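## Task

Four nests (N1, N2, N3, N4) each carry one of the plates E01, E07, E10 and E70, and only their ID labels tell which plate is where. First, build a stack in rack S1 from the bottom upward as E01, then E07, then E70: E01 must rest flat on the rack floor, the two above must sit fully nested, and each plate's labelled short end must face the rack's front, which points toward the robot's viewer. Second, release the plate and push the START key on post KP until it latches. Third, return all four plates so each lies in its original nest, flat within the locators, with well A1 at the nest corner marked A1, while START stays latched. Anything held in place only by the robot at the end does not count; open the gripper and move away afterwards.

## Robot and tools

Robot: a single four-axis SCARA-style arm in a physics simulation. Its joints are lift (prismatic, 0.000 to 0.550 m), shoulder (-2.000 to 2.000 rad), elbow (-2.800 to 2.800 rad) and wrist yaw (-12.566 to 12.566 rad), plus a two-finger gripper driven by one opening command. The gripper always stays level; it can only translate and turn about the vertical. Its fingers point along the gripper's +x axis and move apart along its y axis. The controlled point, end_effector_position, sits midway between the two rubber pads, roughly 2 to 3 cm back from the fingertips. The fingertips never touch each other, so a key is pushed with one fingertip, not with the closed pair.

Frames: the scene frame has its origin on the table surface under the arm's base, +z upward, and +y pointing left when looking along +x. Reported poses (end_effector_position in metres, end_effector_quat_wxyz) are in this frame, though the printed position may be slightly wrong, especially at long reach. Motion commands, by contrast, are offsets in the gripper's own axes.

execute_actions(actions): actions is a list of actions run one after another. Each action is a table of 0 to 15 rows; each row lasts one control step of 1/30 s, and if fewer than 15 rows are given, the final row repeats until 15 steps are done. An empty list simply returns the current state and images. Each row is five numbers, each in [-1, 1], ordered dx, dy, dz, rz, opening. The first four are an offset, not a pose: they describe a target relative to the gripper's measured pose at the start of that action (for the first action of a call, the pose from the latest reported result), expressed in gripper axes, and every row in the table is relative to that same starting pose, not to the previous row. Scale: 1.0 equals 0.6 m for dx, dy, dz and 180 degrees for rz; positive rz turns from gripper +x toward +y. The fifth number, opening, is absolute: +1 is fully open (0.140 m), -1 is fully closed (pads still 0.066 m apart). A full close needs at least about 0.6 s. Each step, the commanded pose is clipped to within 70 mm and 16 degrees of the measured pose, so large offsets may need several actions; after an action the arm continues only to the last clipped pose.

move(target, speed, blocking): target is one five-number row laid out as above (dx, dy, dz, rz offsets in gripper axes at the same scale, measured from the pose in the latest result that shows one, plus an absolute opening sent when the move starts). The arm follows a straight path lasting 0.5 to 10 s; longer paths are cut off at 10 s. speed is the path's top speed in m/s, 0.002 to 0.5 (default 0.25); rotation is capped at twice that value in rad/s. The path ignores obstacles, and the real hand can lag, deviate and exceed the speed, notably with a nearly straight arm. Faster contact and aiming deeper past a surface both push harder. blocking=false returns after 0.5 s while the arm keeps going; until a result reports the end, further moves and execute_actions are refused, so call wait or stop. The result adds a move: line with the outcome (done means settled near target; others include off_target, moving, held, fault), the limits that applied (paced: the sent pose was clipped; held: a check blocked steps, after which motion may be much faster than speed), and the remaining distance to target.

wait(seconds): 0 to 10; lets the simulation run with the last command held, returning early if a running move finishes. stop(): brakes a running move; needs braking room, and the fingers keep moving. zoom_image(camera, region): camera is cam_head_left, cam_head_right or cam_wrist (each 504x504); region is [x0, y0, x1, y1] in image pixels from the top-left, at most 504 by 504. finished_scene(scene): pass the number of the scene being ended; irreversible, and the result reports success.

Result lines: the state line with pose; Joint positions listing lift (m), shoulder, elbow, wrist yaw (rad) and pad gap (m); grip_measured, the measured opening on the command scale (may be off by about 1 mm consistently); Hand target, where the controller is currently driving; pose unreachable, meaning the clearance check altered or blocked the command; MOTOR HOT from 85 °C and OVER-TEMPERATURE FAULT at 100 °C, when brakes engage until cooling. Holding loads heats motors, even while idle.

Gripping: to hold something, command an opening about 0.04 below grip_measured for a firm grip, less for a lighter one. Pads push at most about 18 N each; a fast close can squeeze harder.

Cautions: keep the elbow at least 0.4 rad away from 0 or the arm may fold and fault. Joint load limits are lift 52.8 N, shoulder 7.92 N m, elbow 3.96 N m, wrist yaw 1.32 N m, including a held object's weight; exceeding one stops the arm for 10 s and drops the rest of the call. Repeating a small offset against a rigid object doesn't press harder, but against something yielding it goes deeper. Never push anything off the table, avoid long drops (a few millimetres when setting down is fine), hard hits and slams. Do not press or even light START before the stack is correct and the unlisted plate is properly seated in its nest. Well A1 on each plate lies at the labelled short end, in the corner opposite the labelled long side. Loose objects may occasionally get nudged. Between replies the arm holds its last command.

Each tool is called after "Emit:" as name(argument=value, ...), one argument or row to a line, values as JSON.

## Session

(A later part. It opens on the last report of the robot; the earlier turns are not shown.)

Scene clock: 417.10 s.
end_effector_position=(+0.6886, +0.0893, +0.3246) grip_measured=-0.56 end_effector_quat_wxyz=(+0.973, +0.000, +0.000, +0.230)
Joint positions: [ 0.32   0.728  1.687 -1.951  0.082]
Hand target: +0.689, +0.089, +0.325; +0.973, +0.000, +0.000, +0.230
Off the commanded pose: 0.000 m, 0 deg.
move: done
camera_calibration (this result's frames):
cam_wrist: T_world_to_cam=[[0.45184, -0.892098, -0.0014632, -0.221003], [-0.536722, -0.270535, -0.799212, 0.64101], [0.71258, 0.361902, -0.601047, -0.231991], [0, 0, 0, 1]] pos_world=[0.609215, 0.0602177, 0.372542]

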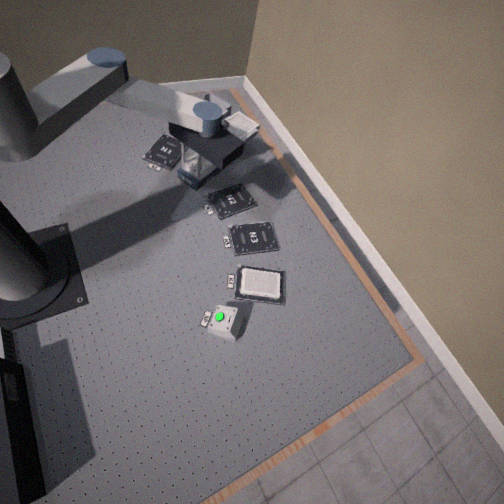

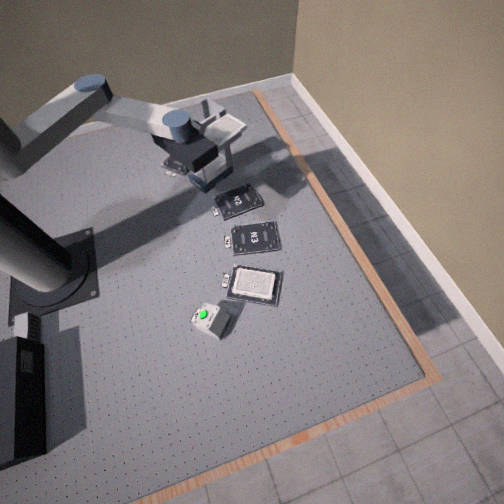

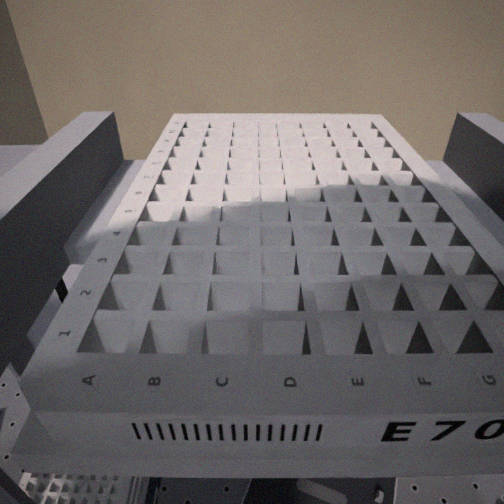

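Emit:
move(
  target=[-0.13348,-0.32774,-0.45767,-0.22047,-0.6],
  speed=0.3,
)

Emit:
zoom_image(
  camera="cam_wrist",
  region=[0, 400, 160, 504],
)

Scene clock: 423.43 s.
end_effector_position=(+0.7049, -0.1225, +0.0500) grip_measured=-0.56 end_effector_quat_wxyz=(+0.993, +0.000, +0.000, -0.114)
Joint positions: [ 0.045  0.395  1.774 -2.398  0.082]
Hand target: +0.705, -0.122, +0.050; +0.993, +0.000, +0.000, -0.114
Off the commanded pose: 0.000 m, 0 deg.
move: done
camera_calibration (this result's frames):
cam_wrist: T_world_to_cam=[[-0.222047, -0.975035, -0.0014632, 0.0471588], [-0.585783, 0.134601, -0.799212, 0.457139], [0.779457, -0.176606, -0.601047, -0.445155], [0, 0, 0, 1]] pos_world=[0.625235, -0.094167, 0.0978608]

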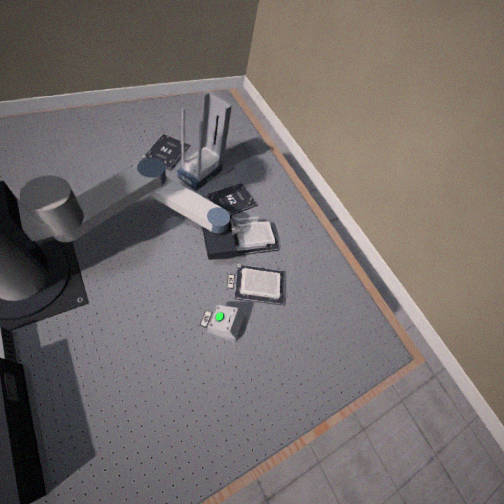

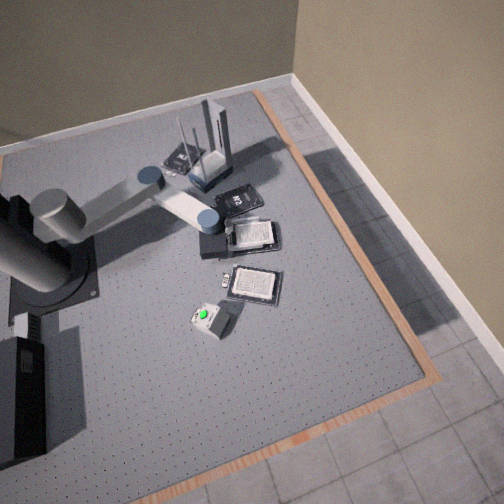

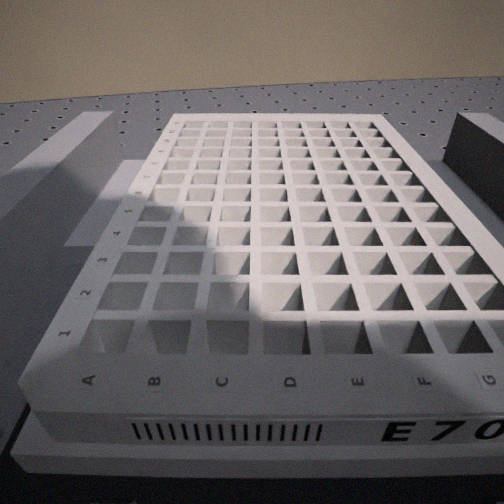

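Region (0, 400, 160, 504) of cam_wrist's 504x504 image, scaled by 3.150, with more detail than that image has; it fills the top 328 rows of this view, and the rest is white.

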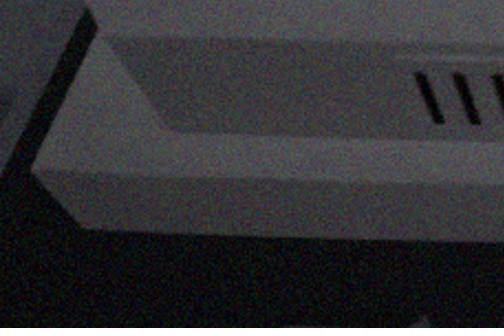

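Emit:
move(
  target=[0.00018,0.00025,-0.0115,0,-0.6],
  speed=0.03,
)

Emit:
move(
  target=[0,0,-0.0139,0,-0.6],
  speed=0.02,
)

Scene clock: 427.03 s.
end_effector_position=(+0.7050, -0.1224, +0.0430) grip_measured=-0.56 end_effector_quat_wxyz=(+0.993, +0.000, +0.000, -0.114)
Joint positions: [ 0.038  0.395  1.774 -2.398  0.082]
Hand target: +0.705, -0.122, +0.043; +0.993, +0.000, +0.000, -0.114
Off the commanded pose: 0.000 m, 0 deg.
move: done
camera_calibration (this result's frames):
cam_wrist: T_world_to_cam=[[-0.22202, -0.975041, -0.0014632, 0.0472249], [-0.585787, 0.134585, -0.799212, 0.451661], [0.779462, -0.176584, -0.601047, -0.449377], [0, 0, 0, 1]] pos_world=[0.625334, -0.0940934, 0.0909451]

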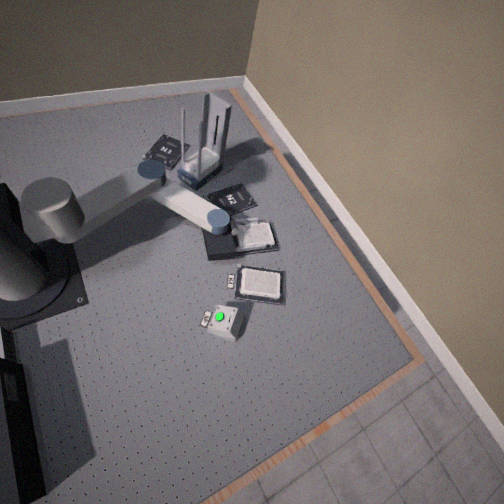

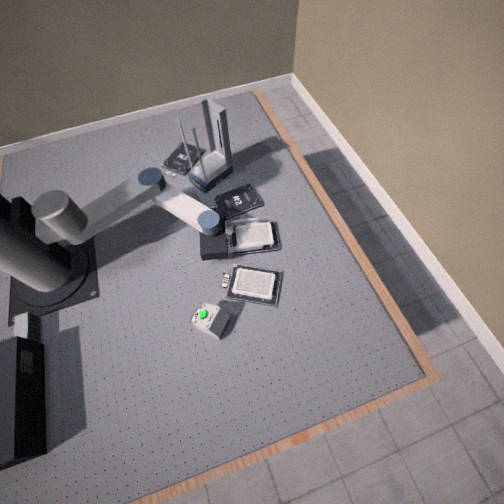

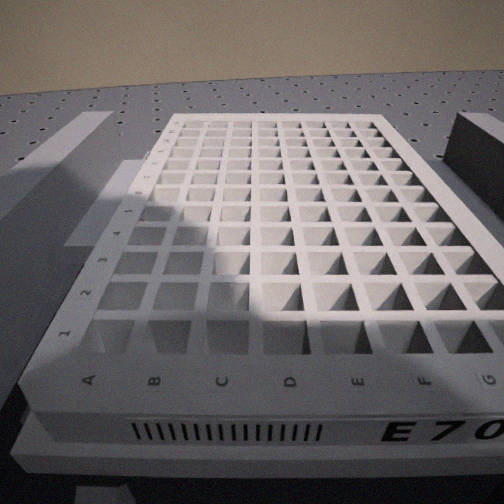

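Scene clock: 427.73 s.
end_effector_position=(+0.7050, -0.1224, +0.0347) grip_measured=-0.56 end_effector_quat_wxyz=(+0.993, +0.000, +0.000, -0.114)
Joint positions: [ 0.03   0.395  1.774 -2.398  0.082]
Hand target: +0.705, -0.122, +0.035; +0.993, +0.000, +0.000, -0.114
Off the commanded pose: 0.000 m, 0 deg.
move: done
camera_calibration (this result's frames):
cam_wrist: T_world_to_cam=[[-0.222021, -0.975041, -0.0014632, 0.0472129], [-0.585787, 0.134585, -0.799212, 0.444964], [0.779462, -0.176585, -0.601047, -0.454413], [0, 0, 0, 1]] pos_world=[0.625334, -0.0940935, 0.0825666]

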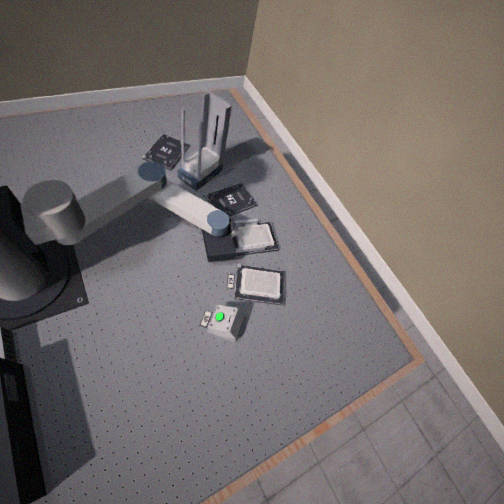

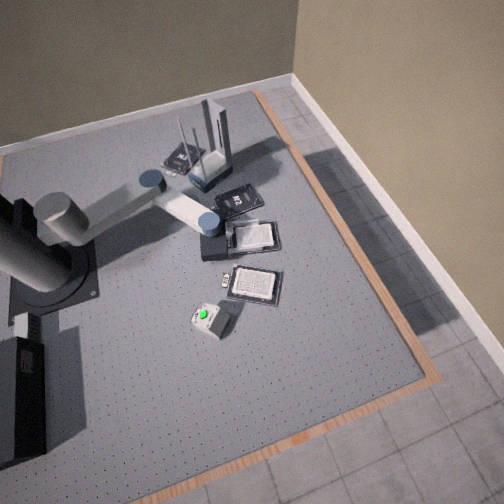

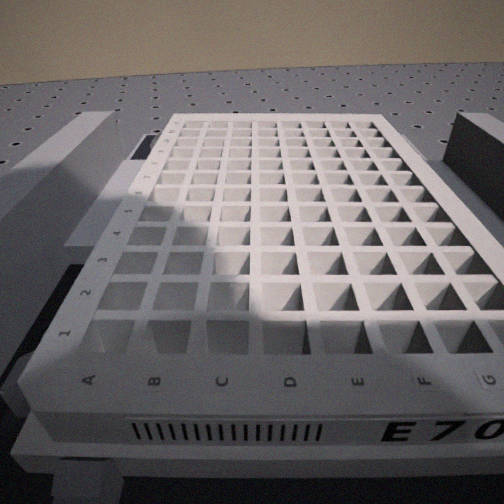

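Emit:
execute_actions(
  actions=[
    [[0,0,0,0,-0.55],[0,0,0,0,-0.53],[0,0,0,0,-0.5],[0,0,0,0,-0.45],[0,0,0,0,-0.4],[0,0,0,0,-0.3],[0,0,0,0,-0.2],[0,0,0,0,-0.1],[0,0,0,0,0.0]],
  ],
)

Emit:
move(
  target=[-0.1667,0,0.0693,0,0.0],
  speed=0.15,
)

Scene clock: 430.70 s.
end_effector_position=(+0.7050, -0.1224, +0.0347) grip_measured=+0.00 end_effector_quat_wxyz=(+0.993, +0.000, +0.000, -0.114)
Joint positions: [ 0.03   0.395  1.774 -2.398  0.103]
Hand target: +0.705, -0.122, +0.035; +0.993, +0.000, +0.000, -0.114
Off the commanded pose: 0.000 m, 0 deg.
camera_calibration (this result's frames):
cam_wrist: T_world_to_cam=[[-0.222023, -0.97504, -0.0014632, 0.0472141], [-0.585787, 0.134587, -0.799212, 0.444964], [0.779461, -0.176586, -0.601047, -0.454413], [0, 0, 0, 1]] pos_world=[0.625334, -0.0940935, 0.0825666]

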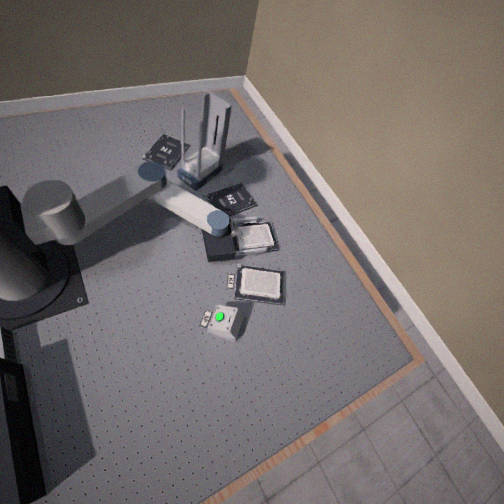

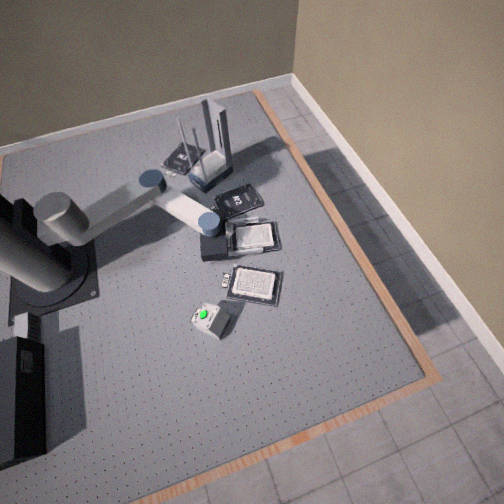

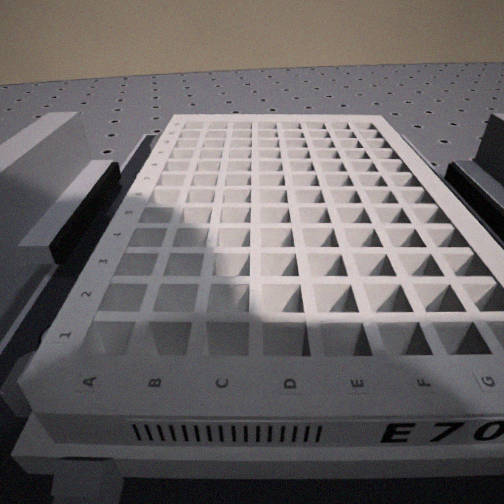

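Scene clock: 431.73 s.
end_effector_position=(+0.6075, -0.0998, +0.0763) grip_measured=+0.00 end_effector_quat_wxyz=(+0.993, +0.000, +0.000, -0.115)
Joint positions: [ 0.071  0.618  1.24  -2.088  0.103]
Hand target: +0.608, -0.100, +0.076; +0.993, +0.000, +0.000, -0.114
Off the commanded pose: 0.000 m, 0 deg.
move: done
camera_calibration (this result's frames):
cam_wrist: T_world_to_cam=[[-0.222381, -0.974959, -0.0014632, 0.0479509], [-0.585737, 0.134802, -0.799212, 0.418078], [0.779396, -0.176872, -0.601047, -0.349373], [0, 0, 0, 1]] pos_world=[0.527847, -0.071402, 0.124213]

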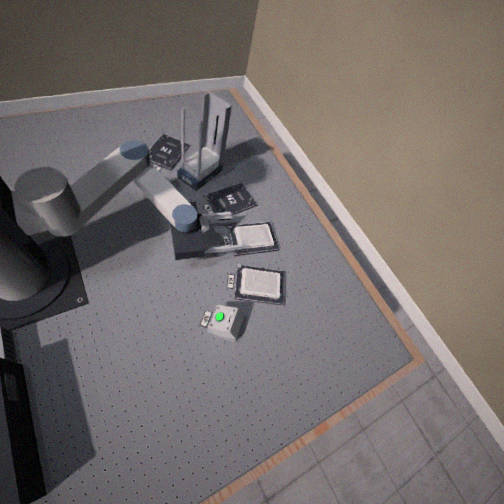

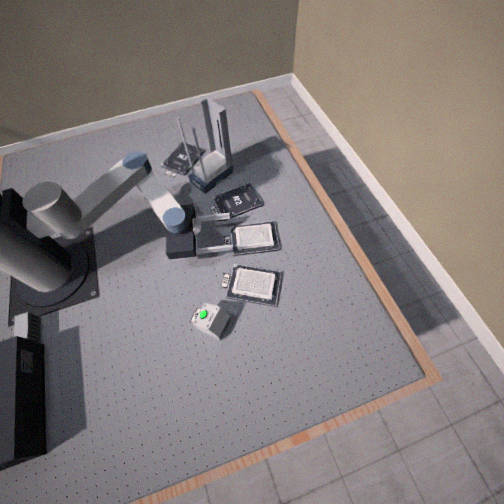

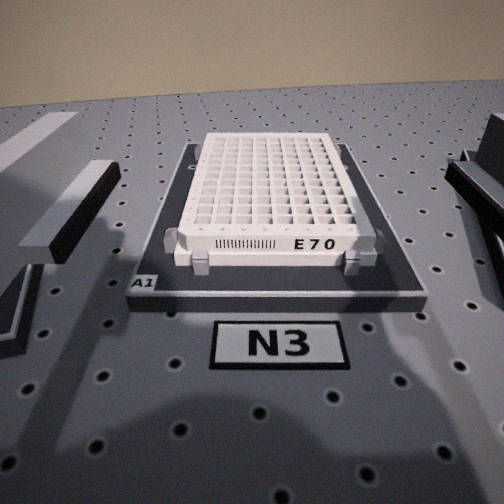

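Emit:
move(
  target=[-0.19176,0.43172,0,0.22064,0.0],
  speed=0.3,
)

Scene clock: 435.77 s.
end_effector_position=(+0.5543, +0.1787, +0.0763) grip_measured=+0.00 end_effector_quat_wxyz=(+0.973, +0.000, +0.000, +0.230)
Joint positions: [ 0.071  1.315  1.125 -1.976  0.103]
Hand target: +0.554, +0.179, +0.076; +0.973, +0.000, +0.000, +0.230
Off the commanded pose: 0.000 m, 0 deg.
move: done
camera_calibration (this result's frames):
cam_wrist: T_world_to_cam=[[0.452503, -0.891761, -0.0014632, -0.0813183], [-0.536521, -0.270934, -0.799212, 0.394602], [0.71231, 0.362431, -0.601047, -0.317845], [0, 0, 0, 1]] pos_world=[0.474914, 0.149592, 0.124212]

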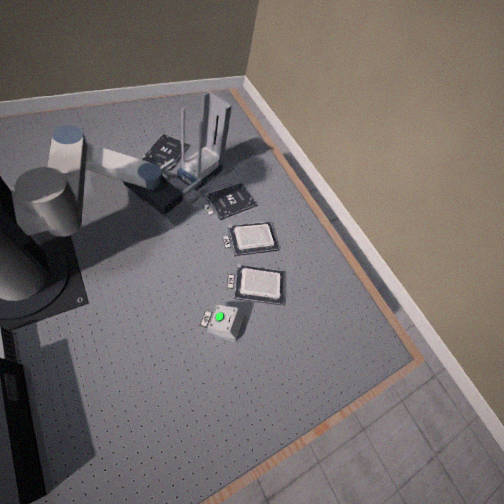

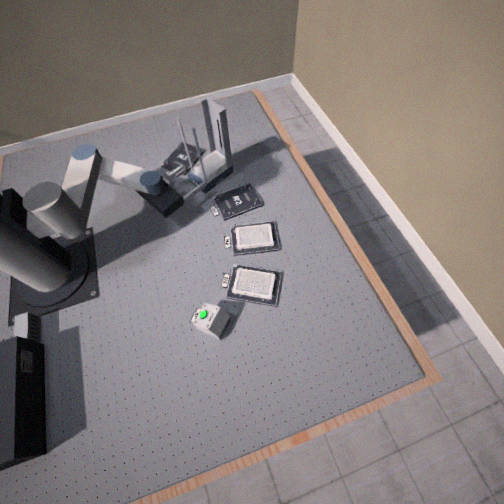

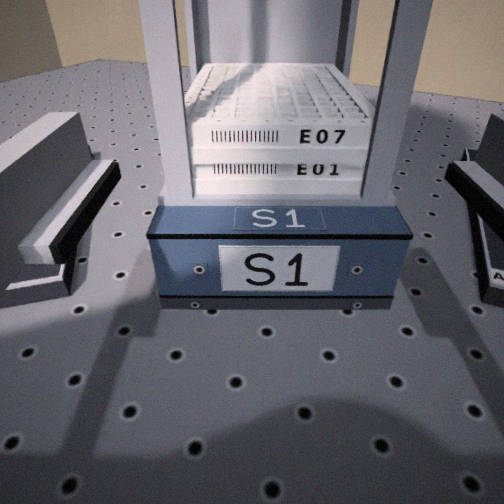

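Emit:
move(
  target=[0.18333,-0.00017,0,-0.00014,0.0],
  speed=0.12,
)

Emit:
zoom_image(
  camera="cam_wrist",
  region=[160, 100, 400, 160],
)

Emit:
zoom_image(
  camera="cam_wrist",
  region=[0, 400, 160, 504],
)

Scene clock: 439.87 s.
end_effector_position=(+0.6527, +0.2280, +0.0763) grip_measured=+0.00 end_effector_quat_wxyz=(+0.973, +0.000, +0.000, +0.230)
Joint positions: [ 0.071  1.097  1.687 -2.32   0.103]
Hand target: +0.653, +0.228, +0.076; +0.973, +0.000, +0.000, +0.230
Off the commanded pose: 0.000 m, 0 deg.
move: done
camera_calibration (this result's frames):
cam_wrist: T_world_to_cam=[[0.452412, -0.891808, -0.0014632, -0.0818566], [-0.536549, -0.270878, -0.799212, 0.460755], [0.712348, 0.362358, -0.601047, -0.405808], [0, 0, 0, 1]] pos_world=[0.573327, 0.198856, 0.124212]

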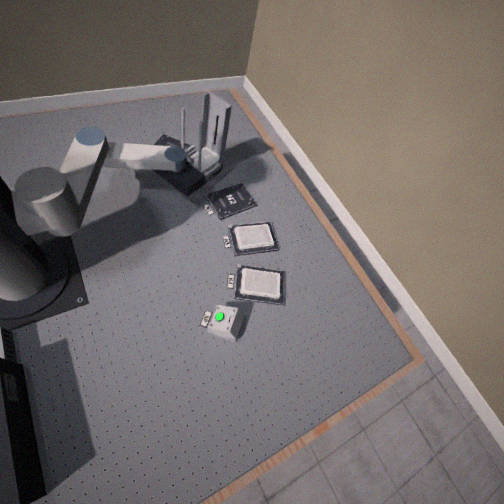

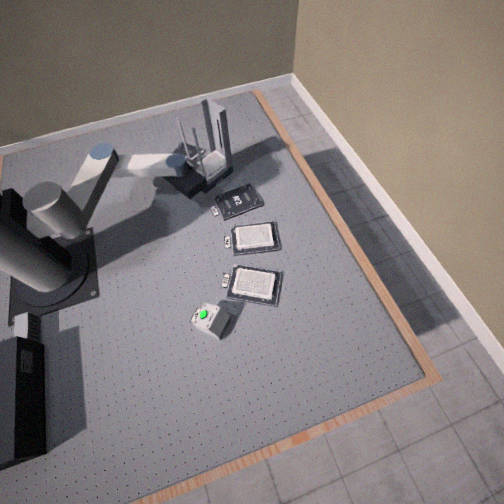

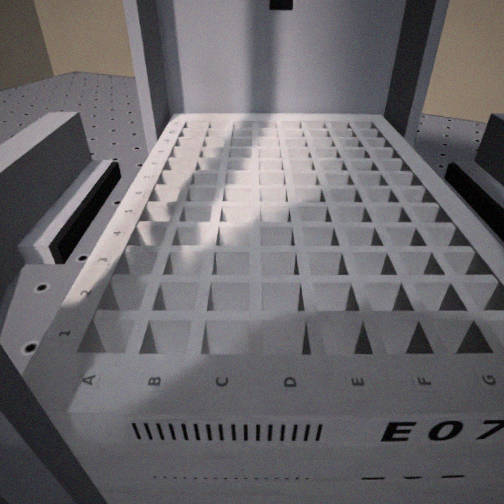

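Region (160, 100, 400, 160) of cam_wrist's 504x504 image, scaled by 2.100, with more detail than that image has; it fills the top 126 rows of this view, and the rest is white.

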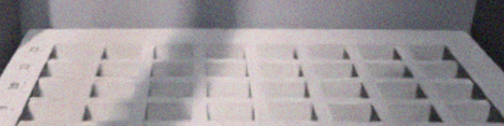

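Region (0, 400, 160, 504) of cam_wrist's 504x504 image, scaled by 3.150, with more detail than that image has; it fills the top 328 rows of this view, and the rest is white.

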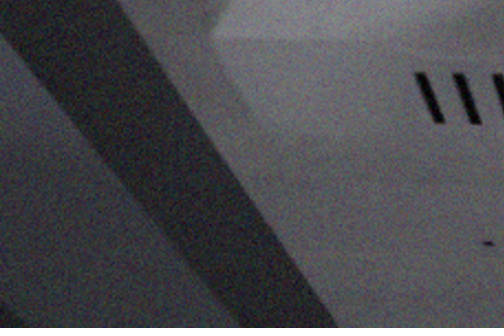

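Emit:
execute_actions(
  actions=[],
)

Scene clock: 448.33 s.
end_effector_position=(+0.6527, +0.2280, +0.0763) grip_measured=+0.00 end_effector_quat_wxyz=(+0.973, +0.000, +0.000, +0.230)
Joint positions: [ 0.071  1.097  1.687 -2.32   0.103]
Hand target: +0.653, +0.228, +0.076; +0.973, +0.000, +0.000, +0.230
Off the commanded pose: 0.000 m, 0 deg.
camera_calibration (this result's frames):
cam_wrist: T_world_to_cam=[[0.452411, -0.891808, -0.0014632, -0.0818564], [-0.536549, -0.270878, -0.799212, 0.460755], [0.712348, 0.362358, -0.601047, -0.405808], [0, 0, 0, 1]] pos_world=[0.573327, 0.198856, 0.124212]

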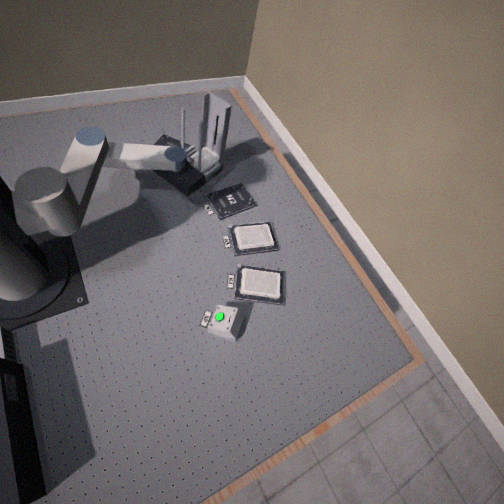

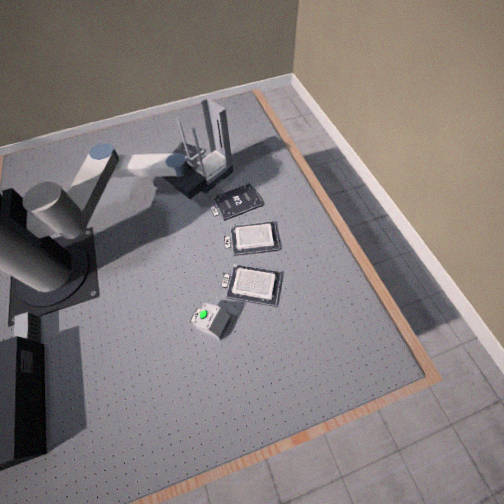

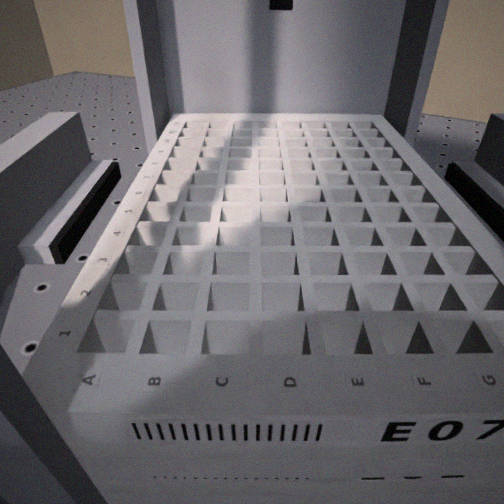

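Emit:
execute_actions(
  actions=[
    [[0,0,0,0,-0.5]],
    [[0,0,0,0,-0.52],[0,0,0,0,-0.53],[0,0,0,0,-0.54],[0,0,0,0,-0.55],[0,0,0,0,-0.56],[0,0,0,0,-0.57],[0,0,0,0,-0.58],[0,0,0,0,-0.59],[0,0,0,0,-0.60]],
  ],
)

Scene clock: 451.00 s.
end_effector_position=(+0.6527, +0.2280, +0.0763) grip_measured=-0.56 end_effector_quat_wxyz=(+0.973, +0.000, +0.000, +0.230)
Joint positions: [ 0.071  1.097  1.687 -2.32   0.082]
Hand target: +0.653, +0.228, +0.076; +0.973, +0.000, +0.000, +0.230
Off the commanded pose: 0.000 m, 0 deg.
camera_calibration (this result's frames):
cam_wrist: T_world_to_cam=[[0.452388, -0.89182, -0.0014632, -0.0818426], [-0.536556, -0.270864, -0.799212, 0.460757], [0.712357, 0.362339, -0.601047, -0.405809], [0, 0, 0, 1]] pos_world=[0.573327, 0.198854, 0.124212]

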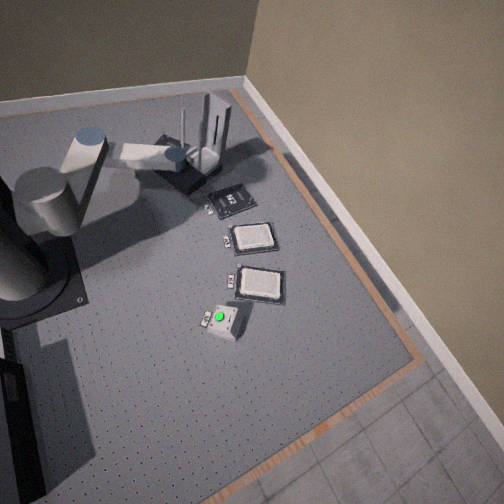

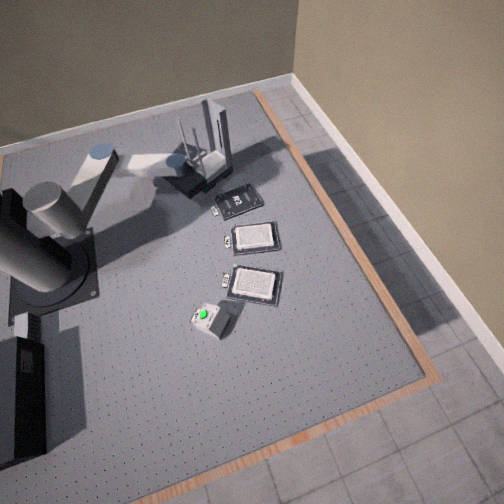

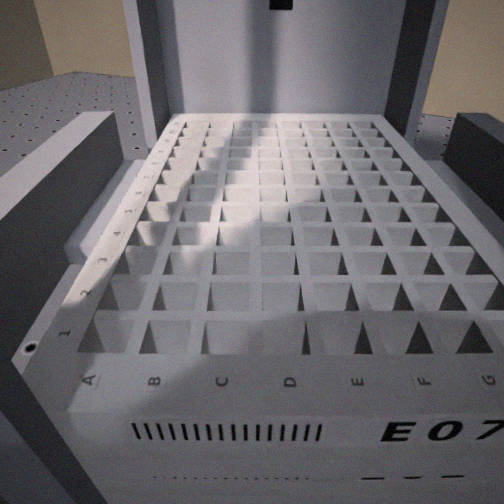

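Emit:
move(
  target=[0,0,0.016667,0,-0.6],
  speed=0.03,
)

Emit:
move(
  target=[0,0,0.4,0,-0.6],
  speed=0.2,
)

Scene clock: 453.27 s.
end_effector_position=(+0.6527, +0.2280, +0.0863) grip_measured=-0.56 end_effector_quat_wxyz=(+0.973, +0.000, +0.000, +0.230)
Joint positions: [ 0.081  1.097  1.687 -2.32   0.082]
Hand target: +0.653, +0.228, +0.086; +0.973, +0.000, +0.000, +0.230
Off the commanded pose: 0.000 m, 0 deg.
move: done
camera_calibration (this result's frames):
cam_wrist: T_world_to_cam=[[0.452386, -0.891821, -0.0014632, -0.0818273], [-0.536557, -0.270863, -0.799212, 0.46877], [0.712358, 0.362338, -0.601047, -0.399783], [0, 0, 0, 1]] pos_world=[0.573327, 0.198853, 0.134239]

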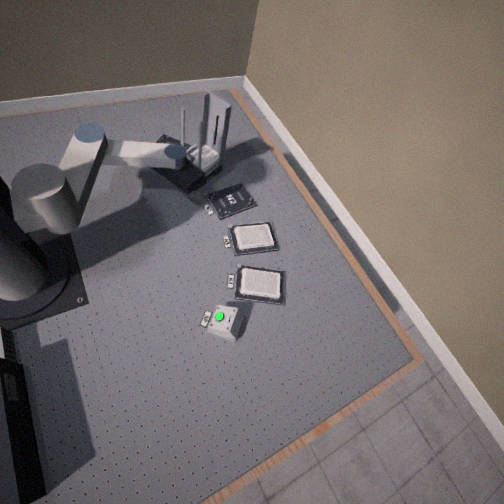

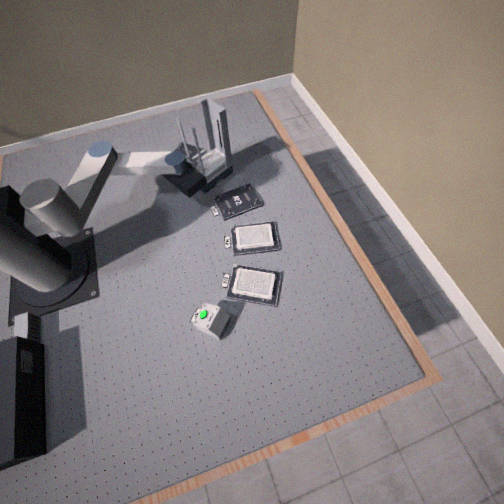

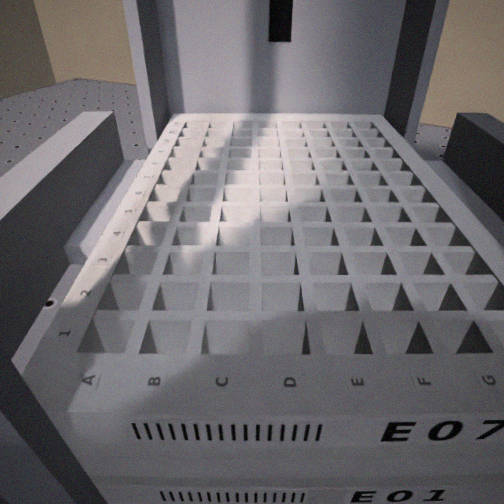

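Scene clock: 454.87 s.
end_effector_position=(+0.6527, +0.2280, +0.3264) grip_measured=-0.56 end_effector_quat_wxyz=(+0.973, +0.000, +0.000, +0.230)
Joint positions: [ 0.321  1.097  1.687 -2.32   0.082]
Hand target: +0.653, +0.228, +0.326; +0.973, +0.000, +0.000, +0.230
Off the commanded pose: 0.000 m, 0 deg.
move: done
camera_calibration (this result's frames):
cam_wrist: T_world_to_cam=[[0.452431, -0.891798, -0.0014632, -0.0814928], [-0.536543, -0.27089, -0.799212, 0.660626], [0.71234, 0.362374, -0.601047, -0.2555], [0, 0, 0, 1]] pos_world=[0.573327, 0.198869, 0.374293]

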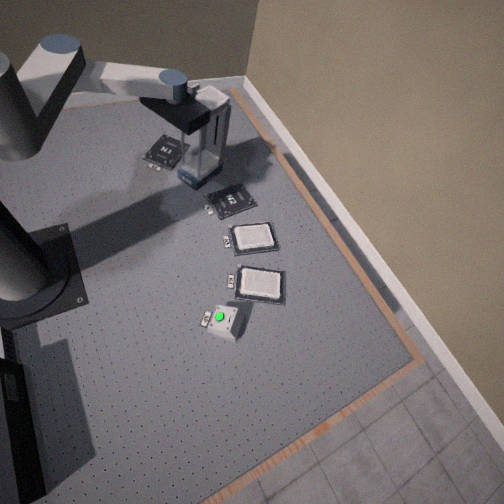

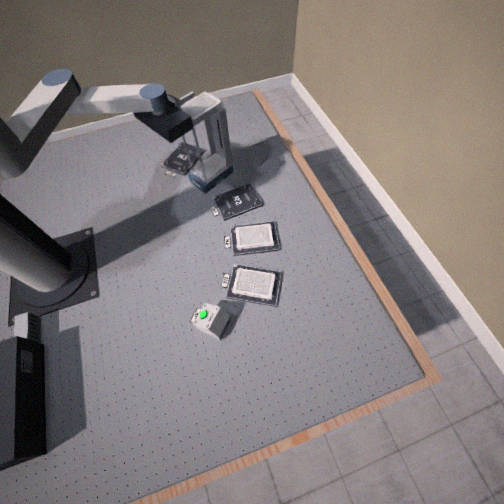

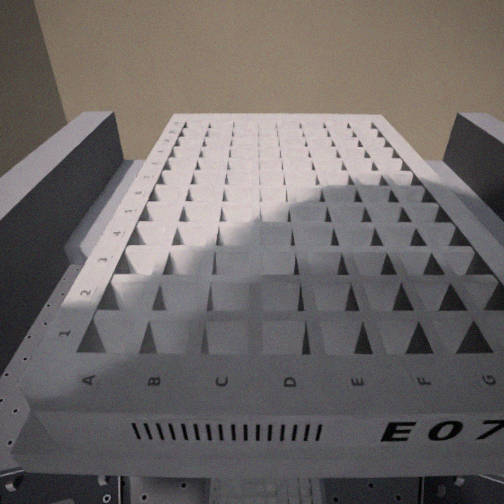

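Emit:
move(
  target=[-0.034732,0.282773,0,0.091722,-0.6],
  speed=0.2,
)

Scene clock: 461.97 s.
end_effector_position=(+0.5580, +0.3705, +0.3264) grip_measured=-0.56 end_effector_quat_wxyz=(+0.930, +0.000, +0.000, +0.368)
Joint positions: [ 0.321  1.425  1.708 -2.379  0.082]
Hand target: +0.558, +0.370, +0.326; +0.930, +0.000, +0.000, +0.367
Off the commanded pose: 0.000 m, 0 deg.
move: done
camera_calibration (this result's frames):
cam_wrist: T_world_to_cam=[[0.687673, -0.726019, -0.0014632, -0.104237], [-0.437177, -0.412476, -0.799212, 0.645407], [0.57964, 0.550237, -0.601047, -0.23521], [0, 0, 0, 1]] pos_world=[0.490175, 0.319957, 0.374292]

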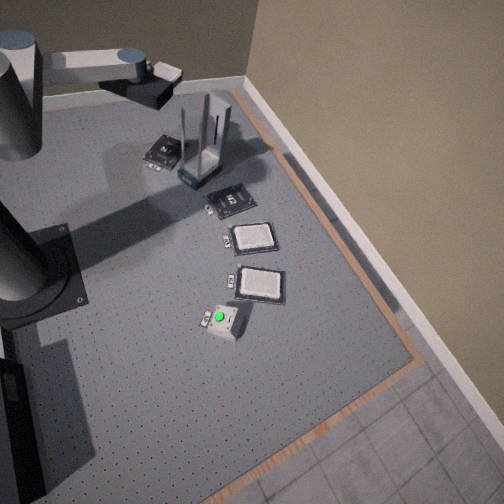

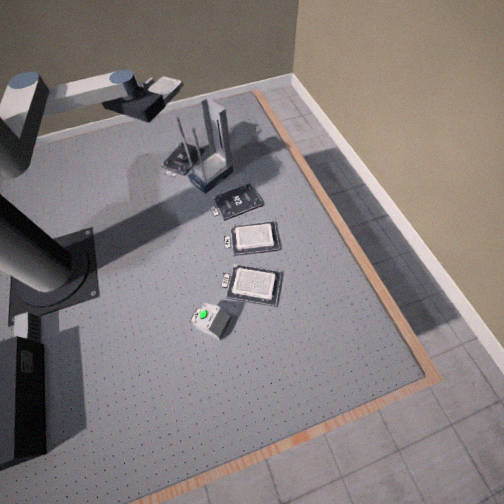

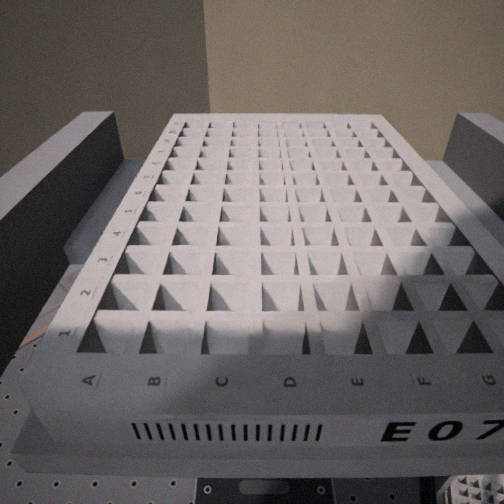

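Emit:
move(
  target=[-0.000088,-0.000303,-0.46067,-0.0002,-0.6],
  speed=0.2,
)

Scene clock: 467.97 s.
end_effector_position=(+0.5580, +0.3703, +0.0499) grip_measured=-0.56 end_effector_quat_wxyz=(+0.930, +0.000, +0.000, +0.367)
Joint positions: [ 0.045  1.424  1.707 -2.379  0.082]
Hand target: +0.558, +0.370, +0.050; +0.930, +0.000, +0.000, +0.367
Off the commanded pose: 0.000 m, 0 deg.
move: done
camera_calibration (this result's frames):
cam_wrist: T_world_to_cam=[[0.687366, -0.72631, -0.0014632, -0.104505], [-0.437351, -0.412291, -0.799212, 0.424434], [0.579872, 0.549991, -0.601047, -0.401381], [0, 0, 0, 1]] pos_world=[0.49021, 0.319843, 0.097811]

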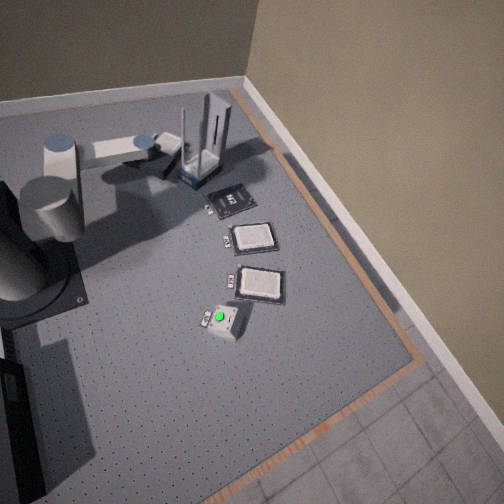

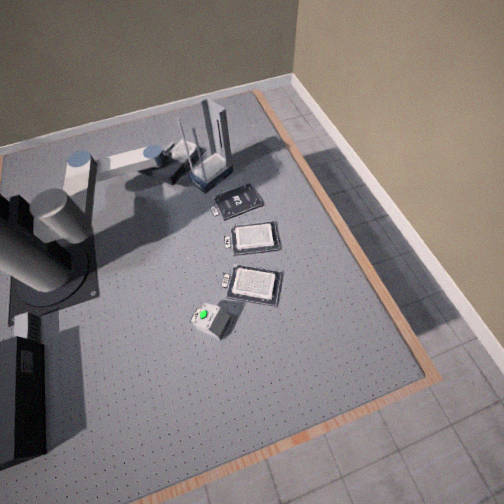

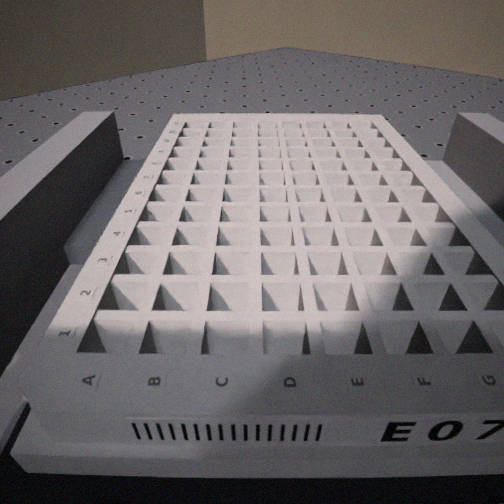

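Emit:
zoom_image(
  camera="cam_wrist",
  region=[0,400,160,504],
)

Emit:
zoom_image(
  camera="cam_wrist",
  region=[160,100,400,160],
)

Region (0, 400, 160, 504) of cam_wrist's 504x504 image, scaled by 3.150, with more detail than that image has; it fills the top 328 rows of this view, and the rest is white.

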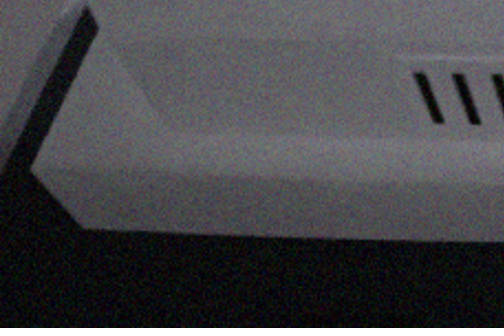

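Region (160, 100, 400, 160) of cam_wrist's 504x504 image, scaled by 2.100, with more detail than that image has; it fills the top 126 rows of this view, and the rest is white.

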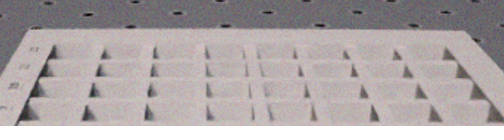

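Emit:
move(
  target=[0,0,-0.02533,0,-0.6],
  speed=0.02,
)

Scene clock: 473.43 s.
end_effector_position=(+0.5580, +0.3703, +0.0347) grip_measured=-0.56 end_effector_quat_wxyz=(+0.930, +0.000, +0.000, +0.367)
Joint positions: [ 0.03   1.424  1.707 -2.379  0.082]
Hand target: +0.558, +0.370, +0.035; +0.930, +0.000, +0.000, +0.367
Off the commanded pose: 0.000 m, 0 deg.
move: done
camera_calibration (this result's frames):
cam_wrist: T_world_to_cam=[[0.687367, -0.726309, -0.0014632, -0.104528], [-0.437351, -0.412291, -0.799212, 0.412248], [0.579872, 0.549992, -0.601047, -0.410546], [0, 0, 0, 1]] pos_world=[0.49021, 0.319844, 0.082563]

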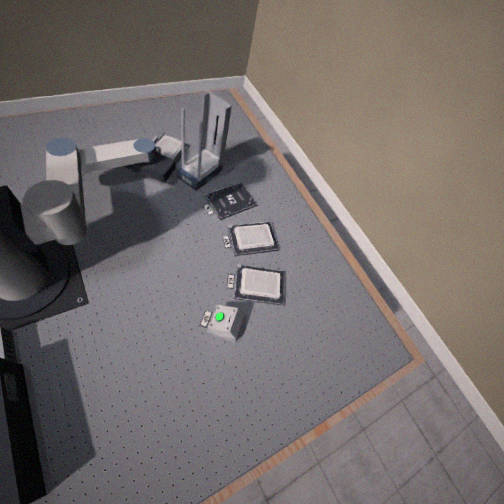

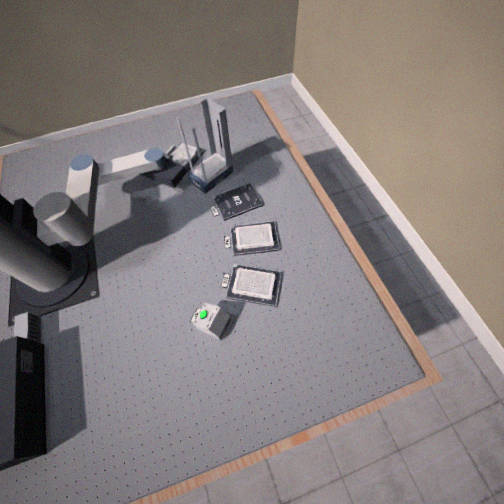

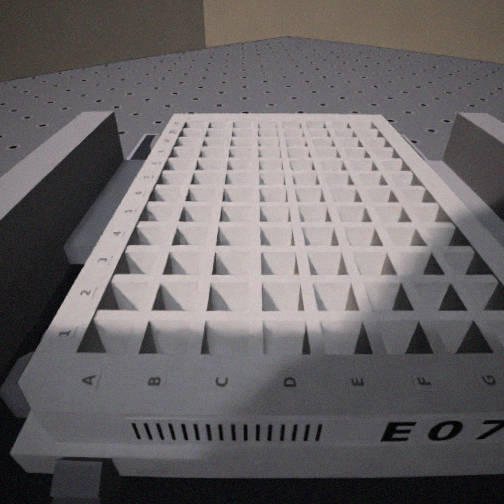

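Emit:
execute_actions(
  actions=[
    [[0,0,0,0,-0.55],[0,0,0,0,-0.52],[0,0,0,0,-0.48],[0,0,0,0,-0.42],[0,0,0,0,-0.35],[0,0,0,0,-0.25],[0,0,0,0,-0.15],[0,0,0,0,0.0]],
  ],
)

Scene clock: 475.60 s.
end_effector_position=(+0.5580, +0.3703, +0.0347) grip_measured=+0.00 end_effector_quat_wxyz=(+0.930, +0.000, +0.000, +0.367)
Joint positions: [ 0.03   1.424  1.707 -2.379  0.103]
Hand target: +0.558, +0.370, +0.035; +0.930, +0.000, +0.000, +0.367
Off the commanded pose: 0.000 m, 0 deg.
camera_calibration (this result's frames):
cam_wrist: T_world_to_cam=[[0.687368, -0.726308, -0.0014632, -0.104529], [-0.43735, -0.412292, -0.799212, 0.412248], [0.579871, 0.549993, -0.601047, -0.410546], [0, 0, 0, 1]] pos_world=[0.49021, 0.319844, 0.082563]

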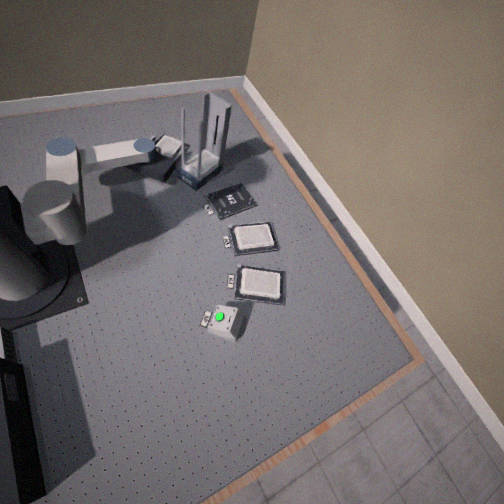

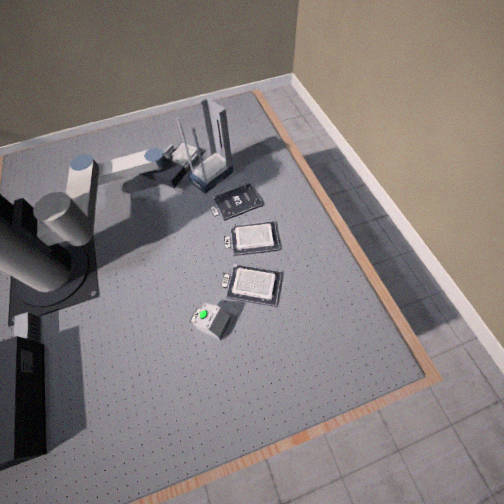

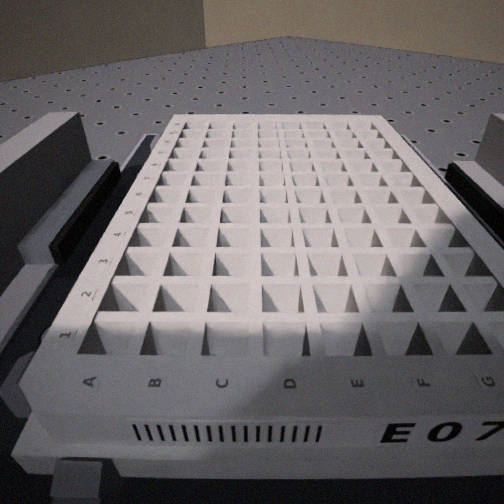

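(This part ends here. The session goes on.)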